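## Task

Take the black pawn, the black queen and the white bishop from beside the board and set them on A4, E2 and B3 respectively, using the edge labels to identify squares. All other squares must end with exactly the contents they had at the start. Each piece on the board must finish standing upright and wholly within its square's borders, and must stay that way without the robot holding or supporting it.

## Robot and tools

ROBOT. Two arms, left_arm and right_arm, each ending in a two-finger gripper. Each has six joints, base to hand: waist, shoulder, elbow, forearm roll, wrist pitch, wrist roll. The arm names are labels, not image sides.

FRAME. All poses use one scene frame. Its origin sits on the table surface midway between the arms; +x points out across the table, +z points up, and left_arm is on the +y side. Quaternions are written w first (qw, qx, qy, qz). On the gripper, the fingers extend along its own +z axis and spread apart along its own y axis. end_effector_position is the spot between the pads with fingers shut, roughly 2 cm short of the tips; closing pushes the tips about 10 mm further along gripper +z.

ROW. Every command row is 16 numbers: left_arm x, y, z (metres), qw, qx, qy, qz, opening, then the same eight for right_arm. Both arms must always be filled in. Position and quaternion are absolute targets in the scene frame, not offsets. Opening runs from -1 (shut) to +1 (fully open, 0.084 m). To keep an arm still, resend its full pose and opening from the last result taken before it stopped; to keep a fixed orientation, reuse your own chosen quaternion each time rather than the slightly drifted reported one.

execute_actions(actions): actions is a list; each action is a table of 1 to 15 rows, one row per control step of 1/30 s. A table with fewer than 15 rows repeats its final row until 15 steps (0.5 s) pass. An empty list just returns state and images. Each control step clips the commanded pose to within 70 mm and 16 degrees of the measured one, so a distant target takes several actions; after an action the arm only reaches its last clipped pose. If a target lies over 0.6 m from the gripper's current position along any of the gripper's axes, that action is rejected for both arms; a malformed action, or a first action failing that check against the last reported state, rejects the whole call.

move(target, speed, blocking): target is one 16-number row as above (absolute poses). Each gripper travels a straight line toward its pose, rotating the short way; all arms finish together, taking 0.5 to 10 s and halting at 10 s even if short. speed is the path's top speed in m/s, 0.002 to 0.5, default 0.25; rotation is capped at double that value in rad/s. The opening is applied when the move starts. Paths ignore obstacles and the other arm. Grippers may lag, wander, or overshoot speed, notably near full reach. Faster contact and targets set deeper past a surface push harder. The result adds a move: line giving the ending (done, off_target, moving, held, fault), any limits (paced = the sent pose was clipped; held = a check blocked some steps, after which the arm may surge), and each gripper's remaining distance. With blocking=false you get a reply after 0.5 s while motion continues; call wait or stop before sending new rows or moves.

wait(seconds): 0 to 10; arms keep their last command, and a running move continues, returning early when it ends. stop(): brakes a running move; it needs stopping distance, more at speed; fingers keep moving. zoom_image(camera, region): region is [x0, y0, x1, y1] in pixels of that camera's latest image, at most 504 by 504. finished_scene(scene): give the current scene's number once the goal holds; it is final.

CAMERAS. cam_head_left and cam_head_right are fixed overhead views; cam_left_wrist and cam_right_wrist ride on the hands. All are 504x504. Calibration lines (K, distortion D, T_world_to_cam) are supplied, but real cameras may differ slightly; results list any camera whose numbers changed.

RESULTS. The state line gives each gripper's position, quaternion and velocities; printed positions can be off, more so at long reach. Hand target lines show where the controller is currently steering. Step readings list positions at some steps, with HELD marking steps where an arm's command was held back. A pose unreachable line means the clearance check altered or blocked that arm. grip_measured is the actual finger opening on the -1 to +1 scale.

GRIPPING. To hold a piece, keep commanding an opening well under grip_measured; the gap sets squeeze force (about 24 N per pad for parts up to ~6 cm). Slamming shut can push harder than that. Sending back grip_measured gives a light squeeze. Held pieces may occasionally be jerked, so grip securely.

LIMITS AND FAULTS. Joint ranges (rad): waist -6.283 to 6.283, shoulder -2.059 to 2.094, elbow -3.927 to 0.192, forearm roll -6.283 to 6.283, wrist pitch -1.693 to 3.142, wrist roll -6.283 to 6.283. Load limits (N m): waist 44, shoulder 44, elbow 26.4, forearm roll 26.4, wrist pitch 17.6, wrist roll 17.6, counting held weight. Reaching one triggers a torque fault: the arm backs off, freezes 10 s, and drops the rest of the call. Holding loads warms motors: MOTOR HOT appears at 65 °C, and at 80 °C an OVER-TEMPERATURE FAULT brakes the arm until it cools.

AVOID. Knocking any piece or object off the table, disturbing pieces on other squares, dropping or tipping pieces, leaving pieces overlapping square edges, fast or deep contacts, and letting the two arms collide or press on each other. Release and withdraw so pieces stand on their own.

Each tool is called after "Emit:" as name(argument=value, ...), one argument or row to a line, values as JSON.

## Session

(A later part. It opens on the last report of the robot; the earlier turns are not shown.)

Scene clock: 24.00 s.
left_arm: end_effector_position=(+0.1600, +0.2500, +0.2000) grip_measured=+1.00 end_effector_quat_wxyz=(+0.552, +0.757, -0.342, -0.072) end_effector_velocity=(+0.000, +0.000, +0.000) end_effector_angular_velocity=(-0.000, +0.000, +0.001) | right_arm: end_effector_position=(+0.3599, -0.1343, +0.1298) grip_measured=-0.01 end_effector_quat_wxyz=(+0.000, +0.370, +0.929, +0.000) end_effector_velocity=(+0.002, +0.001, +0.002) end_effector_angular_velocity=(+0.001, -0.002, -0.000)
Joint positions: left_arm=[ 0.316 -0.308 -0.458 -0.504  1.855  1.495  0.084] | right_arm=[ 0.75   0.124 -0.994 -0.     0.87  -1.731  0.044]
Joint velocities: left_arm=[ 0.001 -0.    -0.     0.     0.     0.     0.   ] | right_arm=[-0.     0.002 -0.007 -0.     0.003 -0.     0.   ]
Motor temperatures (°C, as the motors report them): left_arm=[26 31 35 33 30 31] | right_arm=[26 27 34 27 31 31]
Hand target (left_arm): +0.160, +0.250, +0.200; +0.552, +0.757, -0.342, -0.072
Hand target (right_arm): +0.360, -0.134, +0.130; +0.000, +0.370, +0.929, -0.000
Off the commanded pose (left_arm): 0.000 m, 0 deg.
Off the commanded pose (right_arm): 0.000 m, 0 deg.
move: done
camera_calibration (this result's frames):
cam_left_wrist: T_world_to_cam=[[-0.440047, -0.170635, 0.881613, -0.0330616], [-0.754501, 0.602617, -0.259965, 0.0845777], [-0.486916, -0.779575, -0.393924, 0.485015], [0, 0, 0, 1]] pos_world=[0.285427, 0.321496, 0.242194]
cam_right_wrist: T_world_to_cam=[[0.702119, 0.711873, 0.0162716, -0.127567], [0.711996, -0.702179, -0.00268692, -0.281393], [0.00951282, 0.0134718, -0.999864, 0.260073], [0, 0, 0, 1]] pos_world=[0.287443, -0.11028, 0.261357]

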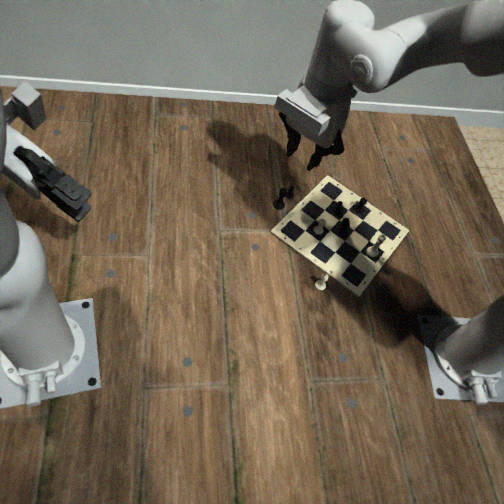

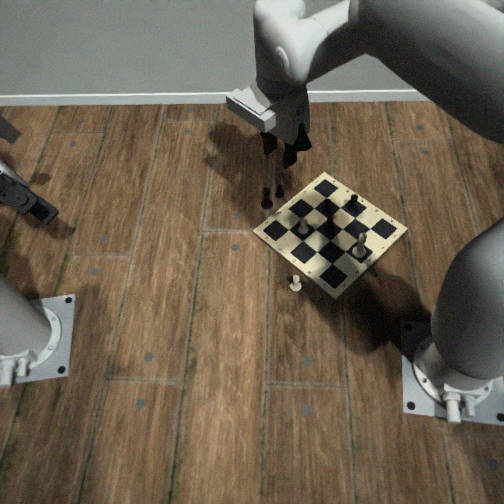

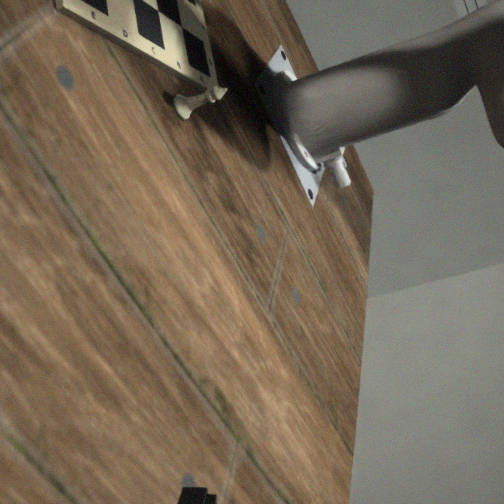

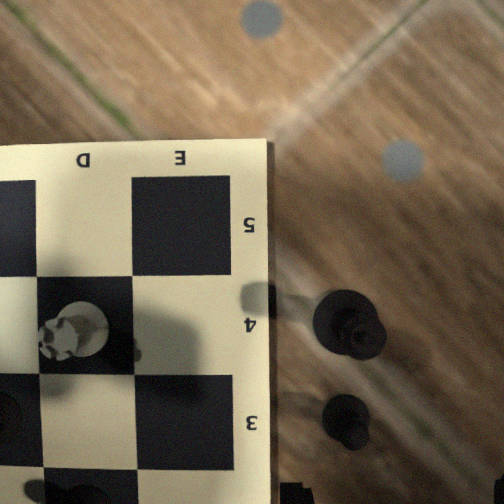

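Emit:
execute_actions(
  actions=[
    [[0.16,0.25,0.2,0.552,0.757,-0.342,-0.072,1,0.357,-0.131,0.08,0,0.37,0.93,0,-0.2]],
    [[0.16,0.25,0.2,0.552,0.757,-0.342,-0.072,1,0.357,-0.131,0.04,0,0.37,0.93,0,-0.2]],
    [[0.16,0.25,0.2,0.552,0.757,-0.342,-0.072,1,0.357,-0.131,0.027,0,0.37,0.93,0,-0.2]],
    [[0.16,0.25,0.2,0.552,0.757,-0.342,-0.072,1,0.357,-0.131,0.027,0,0.37,0.93,0,-1]],
    [[0.16,0.25,0.2,0.552,0.757,-0.342,-0.072,1,0.357,-0.131,0.07,0,0.37,0.93,0,-1]],
    [[0.16,0.25,0.2,0.552,0.757,-0.342,-0.072,1,0.357,-0.131,0.12,0,0.37,0.93,0,-1]],
  ],
)

Emit:
move(
  target=[0.16,0.25,0.2,0.552,0.757,-0.342,-0.072,1,0.18,-0.261,0.12,0,0.37,0.93,0,-1],
)

Emit:
execute_actions(
  actions=[
    [[0.16,0.25,0.2,0.552,0.757,-0.342,-0.072,1,0.18,-0.261,0.08,0,0.37,0.93,0,-1]],
    [[0.16,0.25,0.2,0.552,0.757,-0.342,-0.072,1,0.18,-0.261,0.045,0,0.37,0.93,0,-1]],
    [[0.16,0.25,0.2,0.552,0.757,-0.342,-0.072,1,0.18,-0.261,0.033,0,0.37,0.93,0,-1]],
    [[0.16,0.25,0.2,0.552,0.757,-0.342,-0.072,1,0.18,-0.261,0.033,0,0.37,0.93,0,-0.2]],
    [[0.16,0.25,0.2,0.552,0.757,-0.342,-0.072,1,0.18,-0.261,0.08,0,0.37,0.93,0,-0.2]],
    [[0.16,0.25,0.2,0.552,0.757,-0.342,-0.072,1,0.18,-0.261,0.13,0,0.37,0.93,0,-0.2]],
  ],
)

Emit:
move(
  target=[0.16,0.25,0.2,0.552,0.757,-0.342,-0.072,1,0.134,-0.163,0.13,0,0.92,0.396,0,0],
  speed=0.5,
)

Emit:
execute_actions(
  actions=[
    [[0.16,0.25,0.2,0.552,0.757,-0.342,-0.072,1,0.134,-0.163,0.08,0,0.92,0.396,0,0]],
    [[0.16,0.25,0.2,0.552,0.757,-0.342,-0.072,1,0.134,-0.163,0.034,0,0.92,0.396,0,0]],
    [[0.16,0.25,0.2,0.552,0.757,-0.342,-0.072,1,0.134,-0.163,0.034,0,0.92,0.396,0,-1]],
    [[0.16,0.25,0.2,0.552,0.757,-0.342,-0.072,1,0.134,-0.163,0.08,0,0.92,0.396,0,-1]],
    [[0.16,0.25,0.2,0.552,0.757,-0.342,-0.072,1,0.134,-0.163,0.12,0,0.92,0.396,0,-1]],
  ],
)

Emit:
move(
  target=[0.16,0.25,0.2,0.552,0.757,-0.342,-0.072,1,0.234,-0.26,0.12,0,0.92,0.396,0,-1],
)

Emit:
execute_actions(
  actions=[
    [[0.16,0.25,0.2,0.552,0.757,-0.342,-0.072,1,0.234,-0.26,0.085,0,0.92,0.396,0,-1]],
    [[0.16,0.25,0.2,0.552,0.757,-0.342,-0.072,1,0.234,-0.26,0.052,0,0.92,0.396,0,-1]],
    [[0.16,0.25,0.2,0.552,0.757,-0.342,-0.072,1,0.234,-0.26,0.041,0,0.92,0.396,0,-1]],
    [[0.16,0.25,0.2,0.552,0.757,-0.342,-0.072,1,0.234,-0.26,0.041,0,0.92,0.396,0,-0.2]],
    [[0.16,0.25,0.2,0.552,0.757,-0.342,-0.072,1,0.234,-0.26,0.085,0,0.92,0.396,0,-0.2]],
    [[0.16,0.25,0.2,0.552,0.757,-0.342,-0.072,1,0.234,-0.26,0.13,0,0.92,0.396,0,-0.2]],
  ],
)

Emit:
move(
  target=[0.16,0.25,0.2,0.552,0.757,-0.342,-0.072,1,0.33,-0.104,0.13,0,0.92,0.396,0,0],
)

Scene clock: 65.67 s.
left_arm: end_effector_position=(+0.1600, +0.2500, +0.2000) grip_measured=+1.00 end_effector_quat_wxyz=(+0.552, +0.757, -0.342, -0.072) end_effector_velocity=(-0.001, -0.000, -0.000) end_effector_angular_velocity=(-0.001, +0.002, +0.000) | right_arm: end_effector_position=(+0.3563, -0.1315, +0.1188) grip_measured=-0.77 end_effector_quat_wxyz=(-0.001, +0.370, +0.929, -0.001) end_effector_velocity=(+0.008, +0.007, +0.013) end_effector_angular_velocity=(+0.020, -0.026, +0.001)
Joint positions: left_arm=[ 0.316 -0.308 -0.458 -0.504  1.855  1.495  0.084] | right_arm=[ 0.76   0.141 -0.982  0.     0.844 -1.722  0.01 ]
Joint velocities: left_arm=[ 0.    -0.     0.002  0.    -0.     0.     0.   ] | right_arm=[ 0.001 -0.011 -0.02  -0.    -0.002  0.     0.   ]
Motor temperatures (°C, as the motors report them): left_arm=[26 31 36 33 30 31] | right_arm=[26 27 34 27 31 31]
Hand target (left_arm): +0.160, +0.250, +0.200; +0.552, +0.757, -0.342, -0.072
Hand target (right_arm): +0.357, -0.131, +0.120; -0.000, +0.370, +0.929, +0.000
Off the commanded pose (left_arm): 0.000 m, 0 deg.
Off the commanded pose (right_arm): 0.001 m, 0 deg.
Step readings (end_effector_position; steps 1 to 15: 1st action; 16 to 30: 2nd action; 31 to 45: 3rd action; 46 to 60: 4th action; 61 to 75: 5th action; 76 to 90: 6th action):
0: left_arm (+0.1600, +0.2500, +0.2000) | right_arm (+0.3601, -0.1341, +0.1296)
1: left_arm (+0.1600, +0.2500, +0.2000) | right_arm (+0.3602, -0.1341, +0.1294)
2: left_arm (+0.1600, +0.2500, +0.2000) | right_arm (+0.3608, -0.1333, +0.1274)
4: left_arm (+0.1600, +0.2500, +0.2000) | right_arm (+0.3602, -0.1313, +0.1092)
8: left_arm (+0.1600, +0.2500, +0.2000) | right_arm (+0.3519, -0.1350, +0.0758)
15: left_arm (+0.1600, +0.2500, +0.2000) | right_arm (+0.3577, -0.1306, +0.0811)
16: left_arm (+0.1600, +0.2500, +0.2000) | right_arm (+0.3575, -0.1307, +0.0805)
17: left_arm (+0.1600, +0.2500, +0.2000) | right_arm (+0.3582, -0.1301, +0.0783)
19: left_arm (+0.1600, +0.2500, +0.2000) | right_arm (+0.3587, -0.1297, +0.0611)
23: left_arm (+0.1600, +0.2500, +0.2000) | right_arm (+0.3530, -0.1342, +0.0366)
30: left_arm (+0.1600, +0.2500, +0.2000) | right_arm (+0.3575, -0.1306, +0.0408)
31: left_arm (+0.1600, +0.2500, +0.2000) | right_arm (+0.3574, -0.1307, +0.0403)
32: left_arm (+0.1600, +0.2500, +0.2000) | right_arm (+0.3582, -0.1301, +0.0384)
34: left_arm (+0.1600, +0.2500, +0.2000) | right_arm (+0.3572, -0.1309, +0.0301)
38: left_arm (+0.1600, +0.2500, +0.2000) | right_arm (+0.3562, -0.1316, +0.0262)
45: left_arm (+0.1600, +0.2500, +0.2000) | right_arm (+0.3571, -0.1309, +0.0272)
46: left_arm (+0.1600, +0.2500, +0.2000) | right_arm (+0.3571, -0.1310, +0.0271)
47: left_arm (+0.1600, +0.2500, +0.2000) | right_arm (+0.3570, -0.1310, +0.0271)
49: left_arm (+0.1600, +0.2500, +0.2000) | right_arm (+0.3570, -0.1310, +0.0271)
53: left_arm (+0.1600, +0.2500, +0.2000) | right_arm (+0.3571, -0.1309, +0.0272)
60: left_arm (+0.1600, +0.2500, +0.2000) | right_arm (+0.3571, -0.1309, +0.0271)
61: left_arm (+0.1600, +0.2500, +0.2000) | right_arm (+0.3570, -0.1310, +0.0274)
62: left_arm (+0.1600, +0.2500, +0.2000) | right_arm (+0.3560, -0.1318, +0.0294)
64: left_arm (+0.1600, +0.2500, +0.2000) | right_arm (+0.3543, -0.1331, +0.0472)
68: left_arm (+0.1600, +0.2500, +0.2000) | right_arm (+0.3606, -0.1281, +0.0740)
75: left_arm (+0.1600, +0.2500, +0.2000) | right_arm (+0.3564, -0.1314, +0.0690)
76: left_arm (+0.1600, +0.2500, +0.2000) | right_arm (+0.3566, -0.1313, +0.0696)
77: left_arm (+0.1600, +0.2500, +0.2000) | right_arm (+0.3559, -0.1319, +0.0720)
79: left_arm (+0.1600, +0.2500, +0.2000) | right_arm (+0.3544, -0.1330, +0.0911)
83: left_arm (+0.1600, +0.2500, +0.2000) | right_arm (+0.3609, -0.1278, +0.1247)
90: end_effector_position above
camera_calibration (this result's frames):
cam_left_wrist: T_world_to_cam=[[-0.440047, -0.170635, 0.881613, -0.0330616], [-0.754501, 0.602617, -0.259965, 0.0845778], [-0.486916, -0.779575, -0.393924, 0.485015], [0, 0, 0, 1]] pos_world=[0.285427, 0.321496, 0.242194]
cam_right_wrist: T_world_to_cam=[[0.702038, 0.712016, 0.0132484, -0.12653], [0.712106, -0.702064, -0.00333283, -0.276871], [0.00692819, 0.011774, -0.999907, 0.249771], [0, 0, 0, 1]] pos_world=[0.28426, -0.107231, 0.250502]

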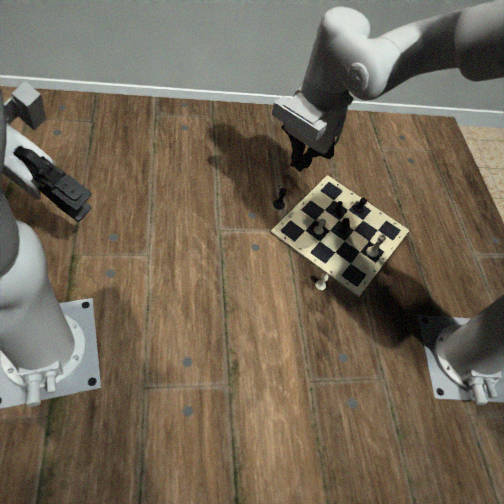

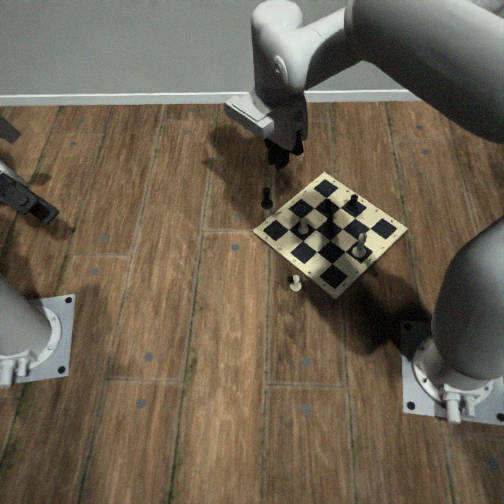

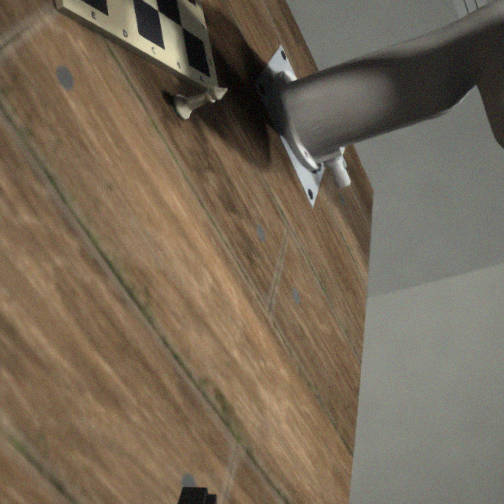

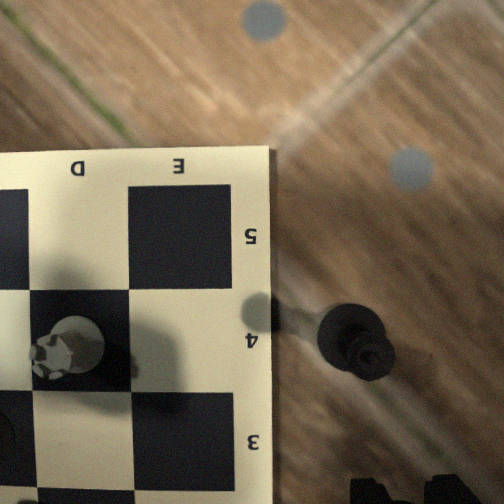

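Scene clock: 67.03 s.
left_arm: end_effector_position=(+0.1600, +0.2500, +0.2000) grip_measured=+1.00 end_effector_quat_wxyz=(+0.552, +0.757, -0.342, -0.072) end_effector_velocity=(-0.000, +0.000, -0.000) end_effector_angular_velocity=(-0.000, +0.000, +0.000) | right_arm: end_effector_position=(+0.1800, -0.2608, +0.1203) grip_measured=-0.77 end_effector_quat_wxyz=(-0.000, +0.370, +0.929, -0.000) end_effector_velocity=(-0.002, -0.002, -0.002) end_effector_angular_velocity=(-0.003, +0.004, -0.000)
Joint positions: left_arm=[ 0.316 -0.308 -0.458 -0.504  1.855  1.495  0.084] | right_arm=[ 0.785 -0.678 -0.228  0.     0.906 -1.697  0.01 ]
Joint velocities: left_arm=[ 0.001 -0.     0.     0.001  0.     0.001  0.   ] | right_arm=[-0.    -0.004  0.006 -0.     0.003 -0.     0.   ]
Motor temperatures (°C, as the motors report them): left_arm=[26 31 36 33 30 31] | right_arm=[26 27 35 27 31 31]
Hand target (left_arm): +0.160, +0.250, +0.200; +0.552, +0.757, -0.342, -0.072
Hand target (right_arm): +0.180, -0.261, +0.120; -0.000, +0.370, +0.929, +0.000
Off the commanded pose (left_arm): 0.000 m, 0 deg.
Off the commanded pose (right_arm): 0.000 m, 0 deg.
move: done
camera_calibration (this result's frames):
cam_left_wrist: T_world_to_cam=[[-0.440047, -0.170635, 0.881613, -0.0330616], [-0.754501, 0.602617, -0.259965, 0.0845779], [-0.486916, -0.779575, -0.393924, 0.485015], [0, 0, 0, 1]] pos_world=[0.285427, 0.321496, 0.242194]
cam_right_wrist: T_world_to_cam=[[0.702083, 0.711919, 0.0158233, 0.0889566], [0.712038, -0.702135, -0.0029134, -0.242151], [0.00903601, 0.0133123, -0.999871, 0.254085], [0, 0, 0, 1]] pos_world=[0.10767, -0.236735, 0.251939]

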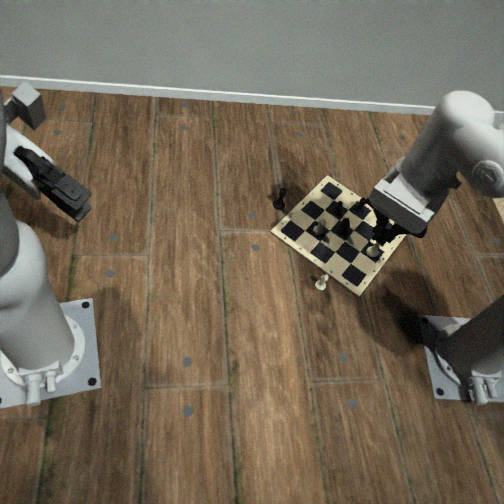

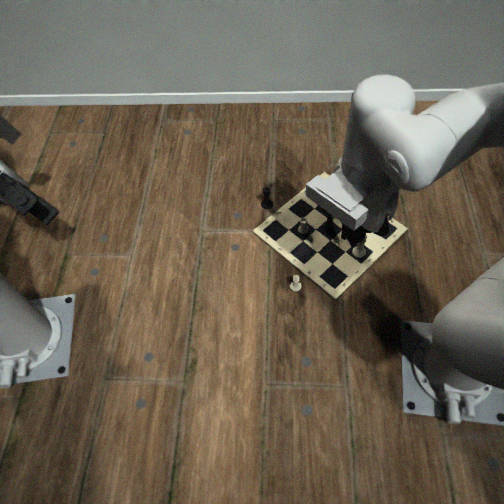

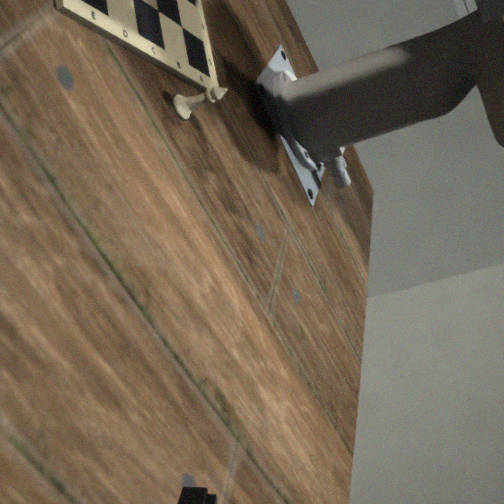

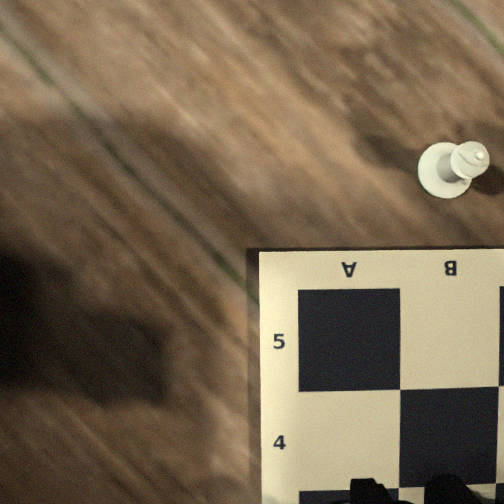

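Scene clock: 70.03 s.
left_arm: end_effector_position=(+0.1600, +0.2500, +0.2000) grip_measured=+1.00 end_effector_quat_wxyz=(+0.552, +0.757, -0.342, -0.072) end_effector_velocity=(-0.000, +0.000, -0.000) end_effector_angular_velocity=(+0.000, +0.000, -0.000) | right_arm: end_effector_position=(+0.1796, -0.2613, +0.1293) grip_measured=-0.22 end_effector_quat_wxyz=(-0.001, +0.370, +0.929, -0.001) end_effector_velocity=(+0.001, +0.000, +0.002) end_effector_angular_velocity=(+0.001, -0.001, -0.001)
Joint positions: left_arm=[ 0.316 -0.308 -0.458 -0.504  1.855  1.495  0.084] | right_arm=[ 0.784 -0.701 -0.244  0.     0.946 -1.698  0.035]
Joint velocities: left_arm=[ 0.    -0.     0.     0.001  0.     0.     0.   ] | right_arm=[-0.001 -0.002 -0.004  0.001  0.005  0.    -0.   ]
Motor temperatures (°C, as the motors report them): left_arm=[26 31 36 33 30 31] | right_arm=[26 27 34 27 31 31]
Hand target (left_arm): +0.160, +0.250, +0.200; +0.552, +0.757, -0.342, -0.072
Hand target (right_arm): +0.180, -0.261, +0.130; -0.000, +0.370, +0.929, +0.000
Off the commanded pose (left_arm): 0.000 m, 0 deg.
Off the commanded pose (right_arm): 0.001 m, 0 deg.
Step readings (end_effector_position; steps 1 to 15: 1st action; 16 to 30: 2nd action; 31 to 45: 3rd action; 46 to 60: 4th action; 61 to 75: 5th action; 76 to 90: 6th action):
0: left_arm (+0.1600, +0.2500, +0.2000) | right_arm (+0.1800, -0.2608, +0.1203)
1: left_arm (+0.1600, +0.2500, +0.2000) | right_arm (+0.1800, -0.2608, +0.1201)
2: left_arm (+0.1600, +0.2500, +0.2000) | right_arm (+0.1804, -0.2605, +0.1184)
4: left_arm (+0.1600, +0.2500, +0.2000) | right_arm (+0.1791, -0.2616, +0.1041)
8: left_arm (+0.1600, +0.2500, +0.2000) | right_arm (+0.1758, -0.2645, +0.0809)
15: left_arm (+0.1600, +0.2500, +0.2000) | right_arm (+0.1803, -0.2608, +0.0804)
16: left_arm (+0.1600, +0.2500, +0.2000) | right_arm (+0.1803, -0.2608, +0.0801)
17: left_arm (+0.1600, +0.2500, +0.2000) | right_arm (+0.1805, -0.2607, +0.0785)
19: left_arm (+0.1600, +0.2500, +0.2000) | right_arm (+0.1789, -0.2620, +0.0662)
23: left_arm (+0.1600, +0.2500, +0.2000) | right_arm (+0.1762, -0.2642, +0.0466)
30: left_arm (+0.1600, +0.2500, +0.2000) | right_arm (+0.1803, -0.2608, +0.0453)
31: left_arm (+0.1600, +0.2500, +0.2000) | right_arm (+0.1803, -0.2608, +0.0451)
32: left_arm (+0.1600, +0.2500, +0.2000) | right_arm (+0.1807, -0.2605, +0.0438)
34: left_arm (+0.1600, +0.2500, +0.2000) | right_arm (+0.1799, -0.2612, +0.0372)
38: left_arm (+0.1600, +0.2500, +0.2000) | right_arm (+0.1794, -0.2615, +0.0329)
45: left_arm (+0.1600, +0.2500, +0.2000) | right_arm (+0.1801, -0.2609, +0.0331)
46: left_arm (+0.1600, +0.2500, +0.2000) | right_arm (+0.1801, -0.2610, +0.0331)
47: left_arm (+0.1600, +0.2500, +0.2000) | right_arm (+0.1801, -0.2610, +0.0331)
49: left_arm (+0.1600, +0.2500, +0.2000) | right_arm (+0.1800, -0.2610, +0.0331)
53: left_arm (+0.1600, +0.2500, +0.2000) | right_arm (+0.1800, -0.2610, +0.0330)
60: left_arm (+0.1600, +0.2500, +0.2000) | right_arm (+0.1800, -0.2610, +0.0330)
61: left_arm (+0.1600, +0.2500, +0.2000) | right_arm (+0.1800, -0.2610, +0.0331)
62: left_arm (+0.1600, +0.2500, +0.2000) | right_arm (+0.1796, -0.2613, +0.0344)
64: left_arm (+0.1600, +0.2500, +0.2000) | right_arm (+0.1804, -0.2607, +0.0464)
68: left_arm (+0.1600, +0.2500, +0.2000) | right_arm (+0.1844, -0.2572, +0.0752)
75: left_arm (+0.1600, +0.2500, +0.2000) | right_arm (+0.1796, -0.2612, +0.0795)
76: left_arm (+0.1600, +0.2500, +0.2000) | right_arm (+0.1796, -0.2612, +0.0797)
77: left_arm (+0.1600, +0.2500, +0.2000) | right_arm (+0.1795, -0.2613, +0.0814)
79: left_arm (+0.1600, +0.2500, +0.2000) | right_arm (+0.1808, -0.2602, +0.0956)
83: left_arm (+0.1600, +0.2500, +0.2000) | right_arm (+0.1840, -0.2576, +0.1273)
90: end_effector_position above
camera_calibration (this result's frames):
cam_left_wrist: T_world_to_cam=[[-0.440047, -0.170635, 0.881613, -0.0330615], [-0.754501, 0.602617, -0.259965, 0.0845779], [-0.486916, -0.779575, -0.393924, 0.485015], [0, 0, 0, 1]] pos_world=[0.285427, 0.321496, 0.242194]
cam_right_wrist: T_world_to_cam=[[0.701946, 0.712086, 0.0143498, 0.0897382], [0.712188, -0.701981, -0.00322027, -0.242088], [0.00778016, 0.0124802, -0.999892, 0.263084], [0, 0, 0, 1]] pos_world=[0.107374, -0.237126, 0.260989]

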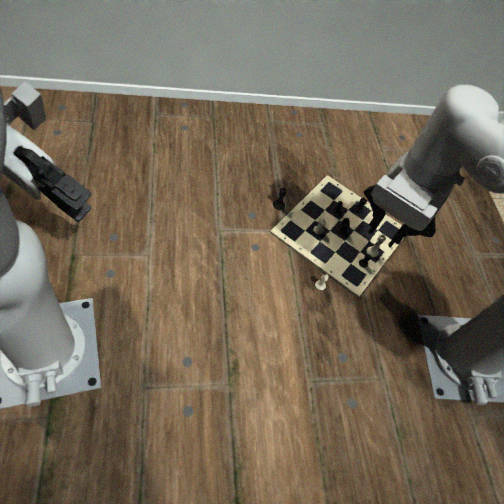

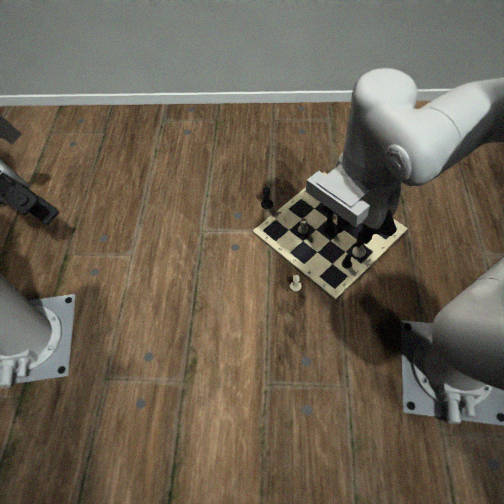

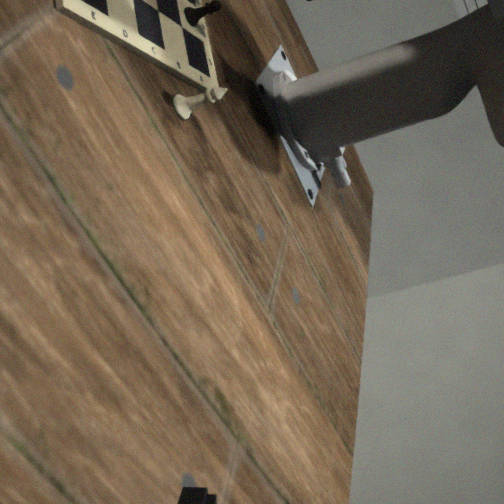

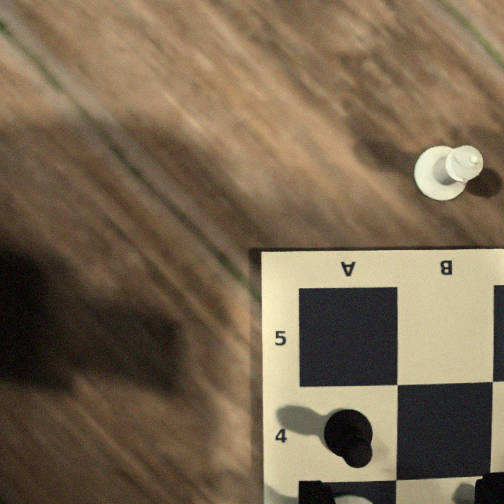

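Scene clock: 72.13 s.
left_arm: end_effector_position=(+0.1600, +0.2500, +0.2000) grip_measured=+1.00 end_effector_quat_wxyz=(+0.552, +0.757, -0.342, -0.072) end_effector_velocity=(-0.000, -0.000, -0.000) end_effector_angular_velocity=(-0.001, +0.001, +0.000) | right_arm: end_effector_position=(+0.1339, -0.1630, +0.1299) grip_measured=-0.01 end_effector_quat_wxyz=(-0.000, +0.919, +0.395, -0.000) end_effector_velocity=(+0.000, +0.000, +0.000) end_effector_angular_velocity=(-0.000, -0.001, -0.005)
Joint positions: left_arm=[ 0.316 -0.308 -0.458 -0.504  1.855  1.495  0.084] | right_arm=[ 1.139 -0.486 -0.382  0.     0.869  0.229  0.044]
Joint velocities: left_arm=[-0.    -0.     0.001 -0.001  0.     0.     0.   ] | right_arm=[-0.     0.    -0.001 -0.001  0.001  0.005  0.   ]
Motor temperatures (°C, as the motors report them): left_arm=[26 31 36 33 30 31] | right_arm=[26 27 34 27 31 31]
Hand target (left_arm): +0.160, +0.250, +0.200; +0.552, +0.757, -0.342, -0.072
Hand target (right_arm): +0.134, -0.163, +0.130; +0.000, +0.919, +0.395, -0.000
Off the commanded pose (left_arm): 0.000 m, 0 deg.
Off the commanded pose (right_arm): 0.000 m, 0 deg.
move: done
camera_calibration (this result's frames):
cam_left_wrist: T_world_to_cam=[[-0.440047, -0.170635, 0.881613, -0.0330615], [-0.7545, 0.602617, -0.259965, 0.0845777], [-0.486916, -0.779575, -0.393924, 0.485015], [0, 0, 0, 1]] pos_world=[0.285427, 0.321496, 0.242194]
cam_right_wrist: T_world_to_cam=[[0.711545, -0.70246, 0.015946, -0.180277], [-0.70252, -0.71166, -0.00236163, 0.0471951], [0.0130071, -0.00952197, -0.99987, 0.258523], [0, 0, 0, 1]] pos_world=[0.158068, -0.0905887, 0.261475]

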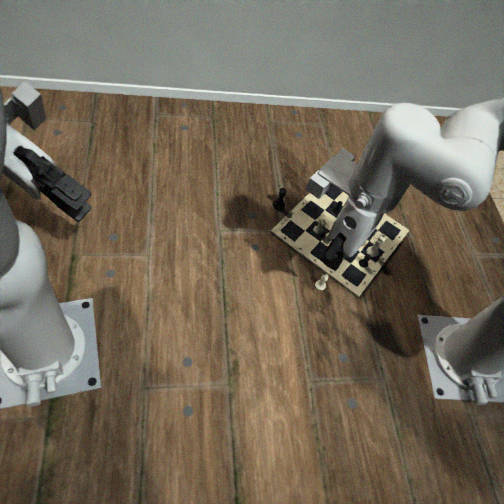

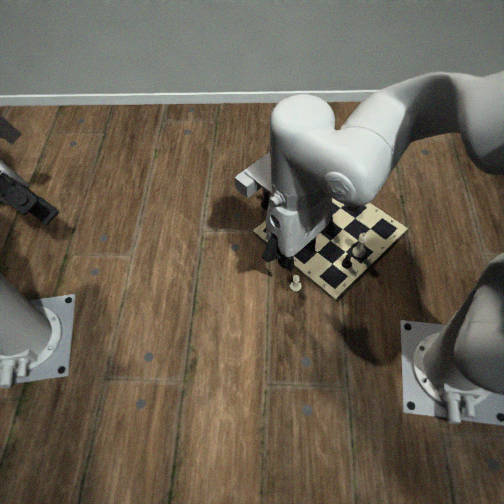

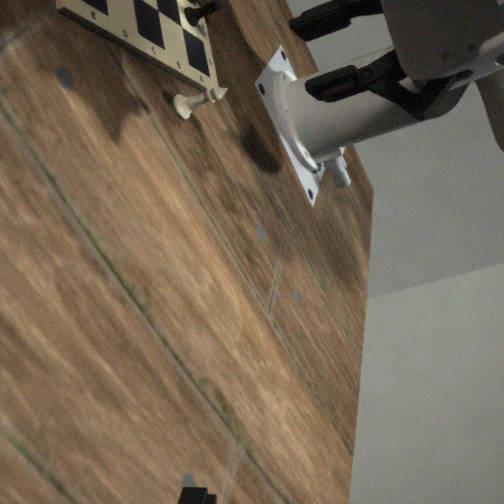

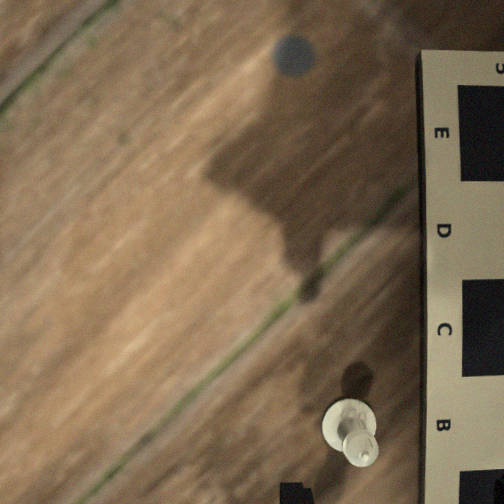

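Scene clock: 74.63 s.
left_arm: end_effector_position=(+0.1600, +0.2500, +0.2000) grip_measured=+1.00 end_effector_quat_wxyz=(+0.552, +0.757, -0.342, -0.072) end_effector_velocity=(-0.001, +0.000, -0.000) end_effector_angular_velocity=(+0.000, +0.002, +0.000) | right_arm: end_effector_position=(+0.1337, -0.1634, +0.1194) grip_measured=-0.75 end_effector_quat_wxyz=(+0.000, +0.918, +0.395, -0.001) end_effector_velocity=(+0.002, +0.003, +0.004) end_effector_angular_velocity=(+0.010, -0.006, -0.001)
Joint positions: left_arm=[ 0.316 -0.308 -0.458 -0.504  1.855  1.495  0.084] | right_arm=[ 1.139 -0.462 -0.366  0.     0.83   0.229  0.011]
Joint velocities: left_arm=[ 0.001 -0.     0.002  0.001 -0.    -0.     0.   ] | right_arm=[-0.001 -0.003 -0.008 -0.    -0.     0.    -0.   ]
Motor temperatures (°C, as the motors report them): left_arm=[26 31 36 33 30 31] | right_arm=[26 27 34 27 31 31]
Hand target (left_arm): +0.160, +0.250, +0.200; +0.552, +0.757, -0.342, -0.072
Hand target (right_arm): +0.134, -0.163, +0.120; -0.000, +0.918, +0.395, -0.000
Off the commanded pose (left_arm): 0.000 m, 0 deg.
Off the commanded pose (right_arm): 0.001 m, 0 deg.
Step readings (end_effector_position; steps 1 to 15: 1st action; 16 to 30: 2nd action; 31 to 45: 3rd action; 46 to 60: 4th action; 61 to 75: 5th action):
0: left_arm (+0.1600, +0.2500, +0.2000) | right_arm (+0.1339, -0.1630, +0.1299)
1: left_arm (+0.1600, +0.2500, +0.2000) | right_arm (+0.1340, -0.1630, +0.1297)
2: left_arm (+0.1600, +0.2500, +0.2000) | right_arm (+0.1342, -0.1625, +0.1279)
4: left_arm (+0.1600, +0.2500, +0.2000) | right_arm (+0.1335, -0.1638, +0.1119)
8: left_arm (+0.1600, +0.2500, +0.2000) | right_arm (+0.1304, -0.1694, +0.0809)
15: left_arm (+0.1600, +0.2500, +0.2000) | right_arm (+0.1343, -0.1626, +0.0806)
16: left_arm (+0.1600, +0.2500, +0.2000) | right_arm (+0.1343, -0.1627, +0.0803)
17: left_arm (+0.1600, +0.2500, +0.2000) | right_arm (+0.1344, -0.1624, +0.0785)
19: left_arm (+0.1600, +0.2500, +0.2000) | right_arm (+0.1335, -0.1639, +0.0639)
23: left_arm (+0.1600, +0.2500, +0.2000) | right_arm (+0.1305, -0.1691, +0.0360)
30: left_arm (+0.1600, +0.2500, +0.2000) | right_arm (+0.1343, -0.1626, +0.0345)
31: left_arm (+0.1600, +0.2500, +0.2000) | right_arm (+0.1343, -0.1627, +0.0344)
32: left_arm (+0.1600, +0.2500, +0.2000) | right_arm (+0.1342, -0.1627, +0.0344)
34: left_arm (+0.1600, +0.2500, +0.2000) | right_arm (+0.1341, -0.1628, +0.0343)
38: left_arm (+0.1600, +0.2500, +0.2000) | right_arm (+0.1340, -0.1629, +0.0341)
45: left_arm (+0.1600, +0.2500, +0.2000) | right_arm (+0.1340, -0.1630, +0.0340)
46: left_arm (+0.1600, +0.2500, +0.2000) | right_arm (+0.1340, -0.1630, +0.0342)
47: left_arm (+0.1600, +0.2500, +0.2000) | right_arm (+0.1336, -0.1636, +0.0357)
49: left_arm (+0.1600, +0.2500, +0.2000) | right_arm (+0.1335, -0.1638, +0.0494)
53: left_arm (+0.1600, +0.2500, +0.2000) | right_arm (+0.1363, -0.1588, +0.0788)
60: left_arm (+0.1600, +0.2500, +0.2000) | right_arm (+0.1336, -0.1635, +0.0794)
61: left_arm (+0.1600, +0.2500, +0.2000) | right_arm (+0.1337, -0.1635, +0.0796)
62: left_arm (+0.1600, +0.2500, +0.2000) | right_arm (+0.1334, -0.1640, +0.0812)
64: left_arm (+0.1600, +0.2500, +0.2000) | right_arm (+0.1333, -0.1641, +0.0951)
68: left_arm (+0.1600, +0.2500, +0.2000) | right_arm (+0.1358, -0.1598, +0.1206)
75: end_effector_position above
camera_calibration (this result's frames):
cam_left_wrist: T_world_to_cam=[[-0.440047, -0.170635, 0.881613, -0.0330615], [-0.754501, 0.602617, -0.259965, 0.0845778], [-0.486916, -0.779575, -0.393924, 0.485015], [0, 0, 0, 1]] pos_world=[0.285427, 0.321496, 0.242194]
cam_right_wrist: T_world_to_cam=[[0.711631, -0.702362, 0.0164125, -0.180272], [-0.702444, -0.711738, -0.00104533, 0.0465241], [0.0124156, -0.010785, -0.999865, 0.247878], [0, 0, 0, 1]] pos_world=[0.15789, -0.0908301, 0.250852]

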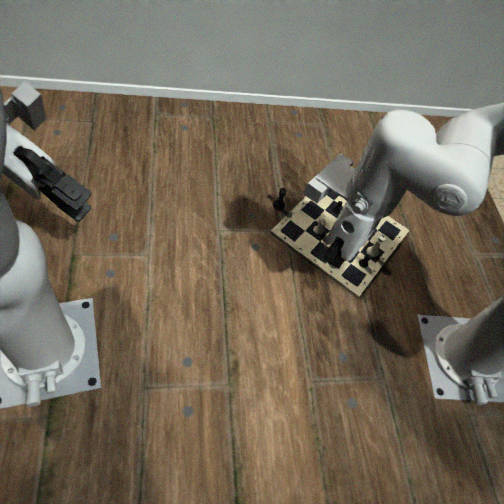

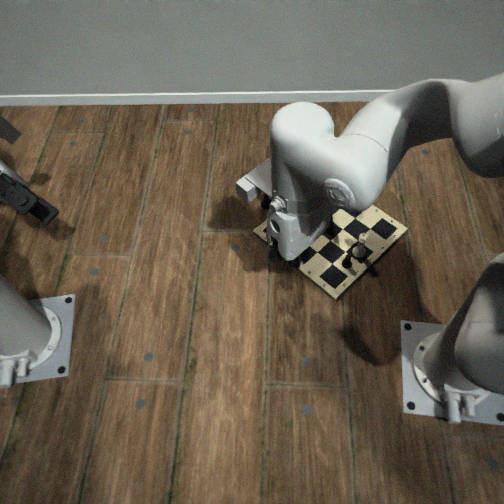

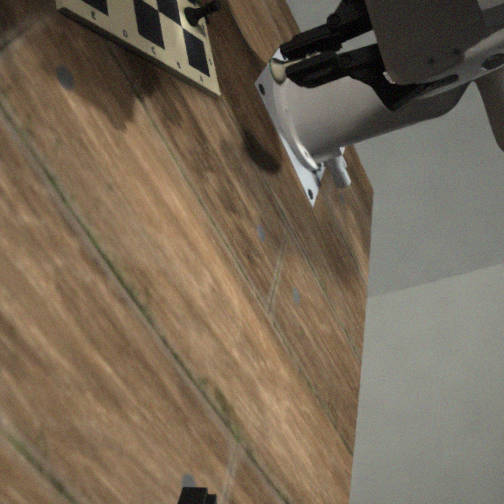

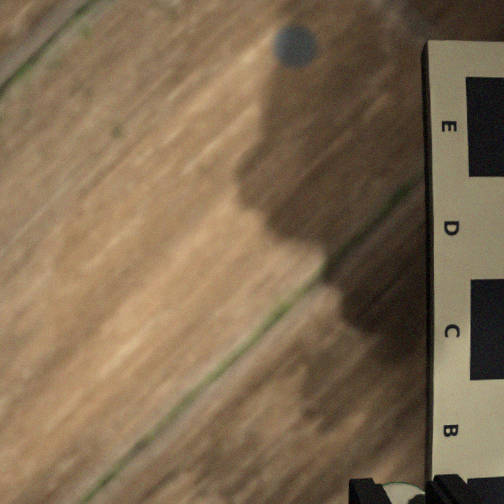

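Scene clock: 75.60 s.
left_arm: end_effector_position=(+0.1600, +0.2500, +0.2000) grip_measured=+1.00 end_effector_quat_wxyz=(+0.552, +0.757, -0.342, -0.072) end_effector_velocity=(-0.000, -0.000, -0.000) end_effector_angular_velocity=(-0.001, +0.000, +0.001) | right_arm: end_effector_position=(+0.2339, -0.2599, +0.1200) grip_measured=-0.75 end_effector_quat_wxyz=(+0.000, +0.918, +0.396, +0.000) end_effector_velocity=(+0.002, -0.000, +0.001) end_effector_angular_velocity=(+0.003, -0.004, +0.000)
Joint positions: left_arm=[ 0.316 -0.308 -0.458 -0.504  1.855  1.495  0.084] | right_arm=[ 0.673 -0.468 -0.363 -0.     0.831 -0.237  0.011]
Joint velocities: left_arm=[ 0.    -0.     0.001 -0.001 -0.     0.     0.   ] | right_arm=[-0.004 -0.001 -0.003  0.001 -0.001 -0.005  0.   ]
Motor temperatures (°C, as the motors report them): left_arm=[26 31 36 33 30 31] | right_arm=[26 27 34 27 31 31]
Hand target (left_arm): +0.160, +0.250, +0.200; +0.552, +0.757, -0.342, -0.072
Hand target (right_arm): +0.234, -0.260, +0.120; +0.000, +0.919, +0.395, +0.000
Off the commanded pose (left_arm): 0.000 m, 0 deg.
Off the commanded pose (right_arm): 0.000 m, 0 deg.
move: done
camera_calibration (this result's frames):
cam_left_wrist: T_world_to_cam=[[-0.440047, -0.170635, 0.881613, -0.0330616], [-0.754501, 0.602617, -0.259965, 0.0845778], [-0.486916, -0.779575, -0.393924, 0.485014], [0, 0, 0, 1]] pos_world=[0.285427, 0.321496, 0.242194]
cam_right_wrist: T_world_to_cam=[[0.712077, -0.701908, 0.0164781, -0.319365], [-0.701963, -0.712206, -0.00315807, 0.0482381], [0.0139525, -0.00931822, -0.999859, 0.246175], [0, 0, 0, 1]] pos_world=[0.257839, -0.187516, 0.251555]

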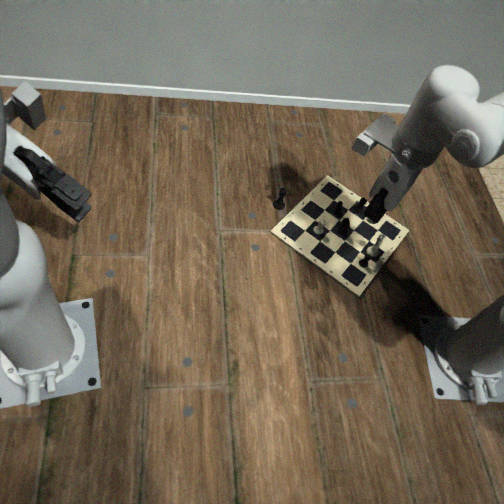

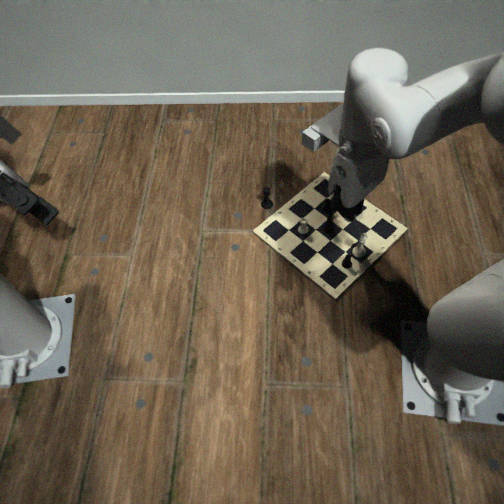

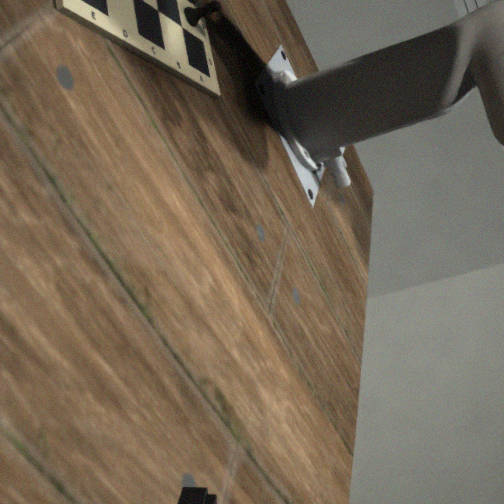

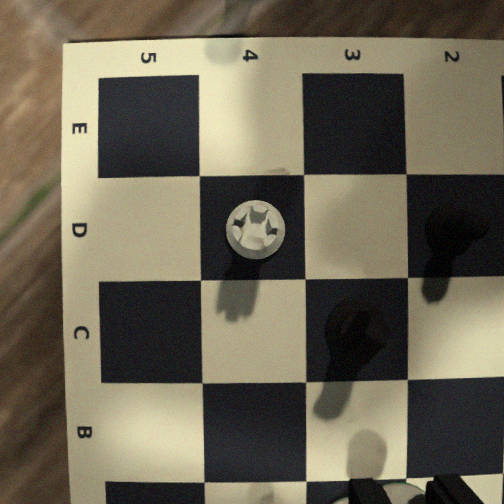

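Scene clock: 78.60 s.
left_arm: end_effector_position=(+0.1600, +0.2500, +0.2000) grip_measured=+1.00 end_effector_quat_wxyz=(+0.552, +0.757, -0.342, -0.072) end_effector_velocity=(-0.000, +0.000, -0.000) end_effector_angular_velocity=(+0.000, +0.000, -0.000) | right_arm: end_effector_position=(+0.2335, -0.2602, +0.1293) grip_measured=-0.22 end_effector_quat_wxyz=(+0.000, +0.918, +0.395, -0.001) end_effector_velocity=(+0.002, +0.002, +0.004) end_effector_angular_velocity=(+0.005, -0.007, -0.001)
Joint positions: left_arm=[ 0.316 -0.308 -0.458 -0.504  1.855  1.495  0.084] | right_arm=[ 0.673 -0.49  -0.378  0.     0.87  -0.238  0.035]
Joint velocities: left_arm=[ 0.     0.     0.001  0.001 -0.     0.     0.   ] | right_arm=[-0.    -0.003 -0.007  0.     0.002  0.     0.   ]
Motor temperatures (°C, as the motors report them): left_arm=[26 31 36 33 30 31] | right_arm=[26 27 34 27 31 31]
Hand target (left_arm): +0.160, +0.250, +0.200; +0.552, +0.757, -0.342, -0.072
Hand target (right_arm): +0.234, -0.260, +0.130; -0.000, +0.918, +0.395, -0.000
Off the commanded pose (left_arm): 0.000 m, 0 deg.
Off the commanded pose (right_arm): 0.001 m, 0 deg.
Step readings (end_effector_position; steps 1 to 15: 1st action; 16 to 30: 2nd action; 31 to 45: 3rd action; 46 to 60: 4th action; 61 to 75: 5th action; 76 to 90: 6th action):
0: left_arm (+0.1600, +0.2500, +0.2000) | right_arm (+0.2339, -0.2599, +0.1200)
1: left_arm (+0.1600, +0.2500, +0.2000) | right_arm (+0.2340, -0.2599, +0.1198)
2: left_arm (+0.1600, +0.2500, +0.2000) | right_arm (+0.2344, -0.2596, +0.1180)
4: left_arm (+0.1600, +0.2500, +0.2000) | right_arm (+0.2335, -0.2602, +0.1040)
8: left_arm (+0.1600, +0.2500, +0.2000) | right_arm (+0.2306, -0.2621, +0.0844)
15: left_arm (+0.1600, +0.2500, +0.2000) | right_arm (+0.2343, -0.2598, +0.0854)
16: left_arm (+0.1600, +0.2500, +0.2000) | right_arm (+0.2343, -0.2598, +0.0852)
17: left_arm (+0.1600, +0.2500, +0.2000) | right_arm (+0.2349, -0.2595, +0.0836)
19: left_arm (+0.1600, +0.2500, +0.2000) | right_arm (+0.2343, -0.2598, +0.0709)
23: left_arm (+0.1600, +0.2500, +0.2000) | right_arm (+0.2307, -0.2622, +0.0518)
30: left_arm (+0.1600, +0.2500, +0.2000) | right_arm (+0.2343, -0.2598, +0.0524)
31: left_arm (+0.1600, +0.2500, +0.2000) | right_arm (+0.2343, -0.2598, +0.0522)
32: left_arm (+0.1600, +0.2500, +0.2000) | right_arm (+0.2350, -0.2594, +0.0508)
34: left_arm (+0.1600, +0.2500, +0.2000) | right_arm (+0.2340, -0.2600, +0.0442)
38: left_arm (+0.1600, +0.2500, +0.2000) | right_arm (+0.2335, -0.2604, +0.0407)
45: left_arm (+0.1600, +0.2500, +0.2000) | right_arm (+0.2341, -0.2600, +0.0411)
46: left_arm (+0.1600, +0.2500, +0.2000) | right_arm (+0.2341, -0.2600, +0.0411)
47: left_arm (+0.1600, +0.2500, +0.2000) | right_arm (+0.2341, -0.2600, +0.0411)
49: left_arm (+0.1600, +0.2500, +0.2000) | right_arm (+0.2340, -0.2600, +0.0411)
53: left_arm (+0.1600, +0.2500, +0.2000) | right_arm (+0.2340, -0.2600, +0.0410)
60: left_arm (+0.1600, +0.2500, +0.2000) | right_arm (+0.2340, -0.2600, +0.0410)
61: left_arm (+0.1600, +0.2500, +0.2000) | right_arm (+0.2339, -0.2600, +0.0412)
62: left_arm (+0.1600, +0.2500, +0.2000) | right_arm (+0.2334, -0.2604, +0.0427)
64: left_arm (+0.1600, +0.2500, +0.2000) | right_arm (+0.2333, -0.2605, +0.0563)
68: left_arm (+0.1600, +0.2500, +0.2000) | right_arm (+0.2377, -0.2575, +0.0842)
75: left_arm (+0.1600, +0.2500, +0.2000) | right_arm (+0.2335, -0.2603, +0.0844)
76: left_arm (+0.1600, +0.2500, +0.2000) | right_arm (+0.2335, -0.2602, +0.0847)
77: left_arm (+0.1600, +0.2500, +0.2000) | right_arm (+0.2330, -0.2606, +0.0863)
79: left_arm (+0.1600, +0.2500, +0.2000) | right_arm (+0.2330, -0.2606, +0.1007)
83: left_arm (+0.1600, +0.2500, +0.2000) | right_arm (+0.2375, -0.2577, +0.1302)
90: end_effector_position above
camera_calibration (this result's frames):
cam_left_wrist: T_world_to_cam=[[-0.440047, -0.170635, 0.881613, -0.0330616], [-0.754501, 0.602617, -0.259965, 0.0845778], [-0.486916, -0.779575, -0.393924, 0.485015], [0, 0, 0, 1]] pos_world=[0.285427, 0.321496, 0.242194]
cam_right_wrist: T_world_to_cam=[[0.711659, -0.702353, 0.0155404, -0.319372], [-0.702427, -0.711755, -0.000908703, 0.0476853], [0.0116992, -0.0102693, -0.999879, 0.255806], [0, 0, 0, 1]] pos_world=[0.257787, -0.187744, 0.260781]

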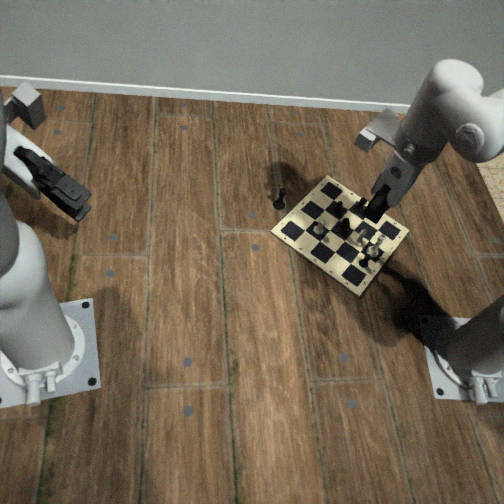

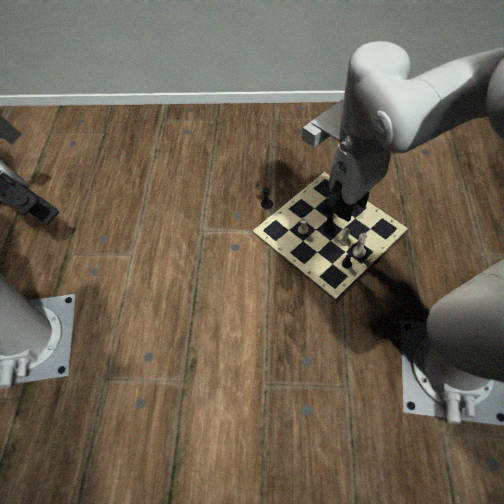

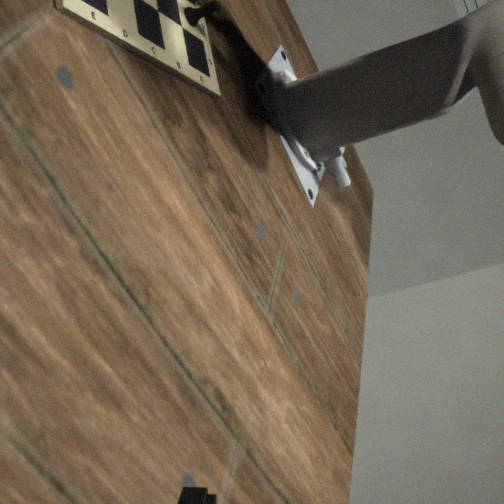

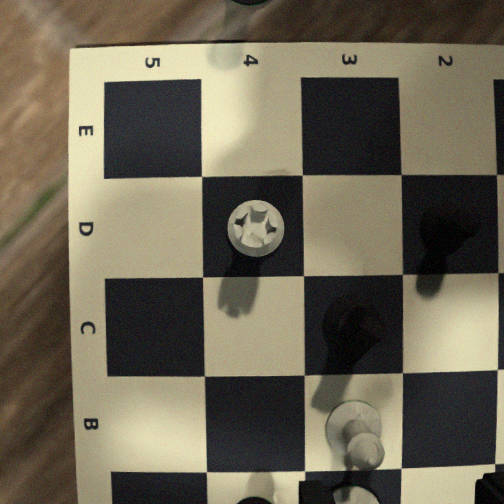

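Scene clock: 79.77 s.
left_arm: end_effector_position=(+0.1600, +0.2500, +0.2000) grip_measured=+1.00 end_effector_quat_wxyz=(+0.552, +0.757, -0.342, -0.072) end_effector_velocity=(-0.000, -0.000, -0.000) end_effector_angular_velocity=(-0.001, +0.000, +0.001) | right_arm: end_effector_position=(+0.3299, -0.1043, +0.1298) grip_measured=-0.01 end_effector_quat_wxyz=(-0.000, +0.919, +0.395, -0.000) end_effector_velocity=(+0.001, +0.001, +0.001) end_effector_angular_velocity=(+0.001, -0.002, -0.000)
Joint positions: left_arm=[ 0.316 -0.308 -0.458 -0.504  1.855  1.495  0.084] | right_arm=[ 0.839  0.112 -0.98   0.     0.868 -0.071  0.044]
Joint velocities: left_arm=[ 0.001  0.     0.001 -0.001 -0.     0.     0.   ] | right_arm=[ 0.     0.002 -0.006 -0.     0.001  0.001  0.   ]
Motor temperatures (°C, as the motors report them): left_arm=[26 31 36 33 30 31] | right_arm=[26 27 34 27 31 31]
Hand target (left_arm): +0.160, +0.250, +0.200; +0.552, +0.757, -0.342, -0.072
Hand target (right_arm): +0.330, -0.104, +0.130; -0.000, +0.919, +0.395, -0.000
Off the commanded pose (left_arm): 0.000 m, 0 deg.
Off the commanded pose (right_arm): 0.000 m, 0 deg.
move: done
camera_calibration (this result's frames):
cam_left_wrist: T_world_to_cam=[[-0.440047, -0.170635, 0.881613, -0.0330616], [-0.754501, 0.602617, -0.259965, 0.0845778], [-0.486916, -0.779575, -0.393924, 0.485015], [0, 0, 0, 1]] pos_world=[0.285427, 0.321496, 0.242194]
cam_right_wrist: T_world_to_cam=[[0.711321, -0.702685, 0.0160139, -0.278463], [-0.702743, -0.711439, -0.00264806, 0.226727], [0.0132536, -0.00937001, -0.999868, 0.256393], [0, 0, 0, 1]] pos_world=[0.354009, -0.031967, 0.261419]

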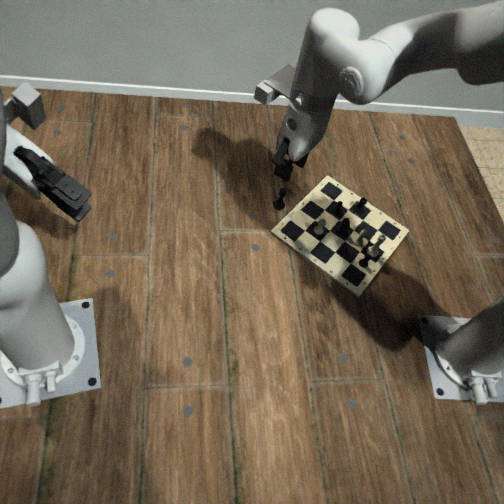

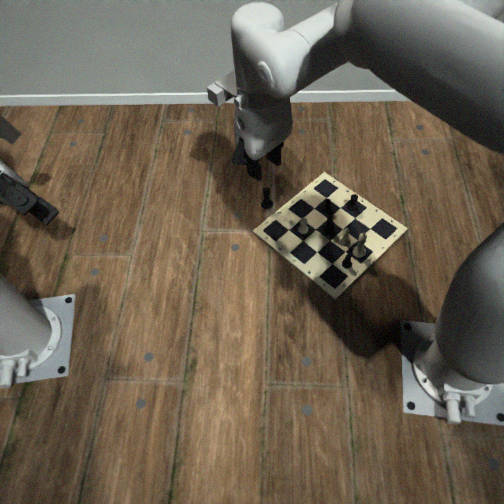

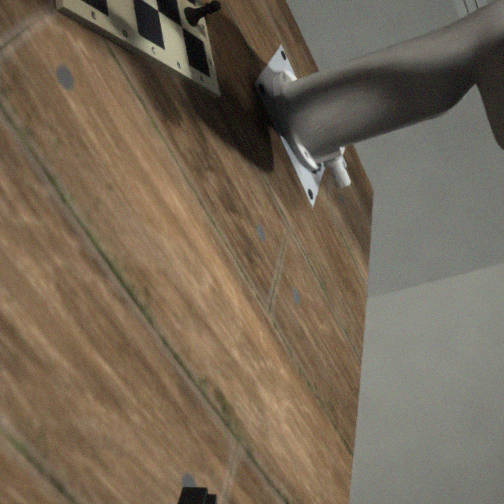

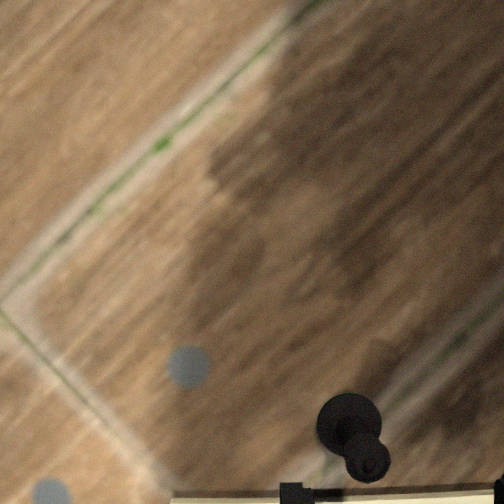

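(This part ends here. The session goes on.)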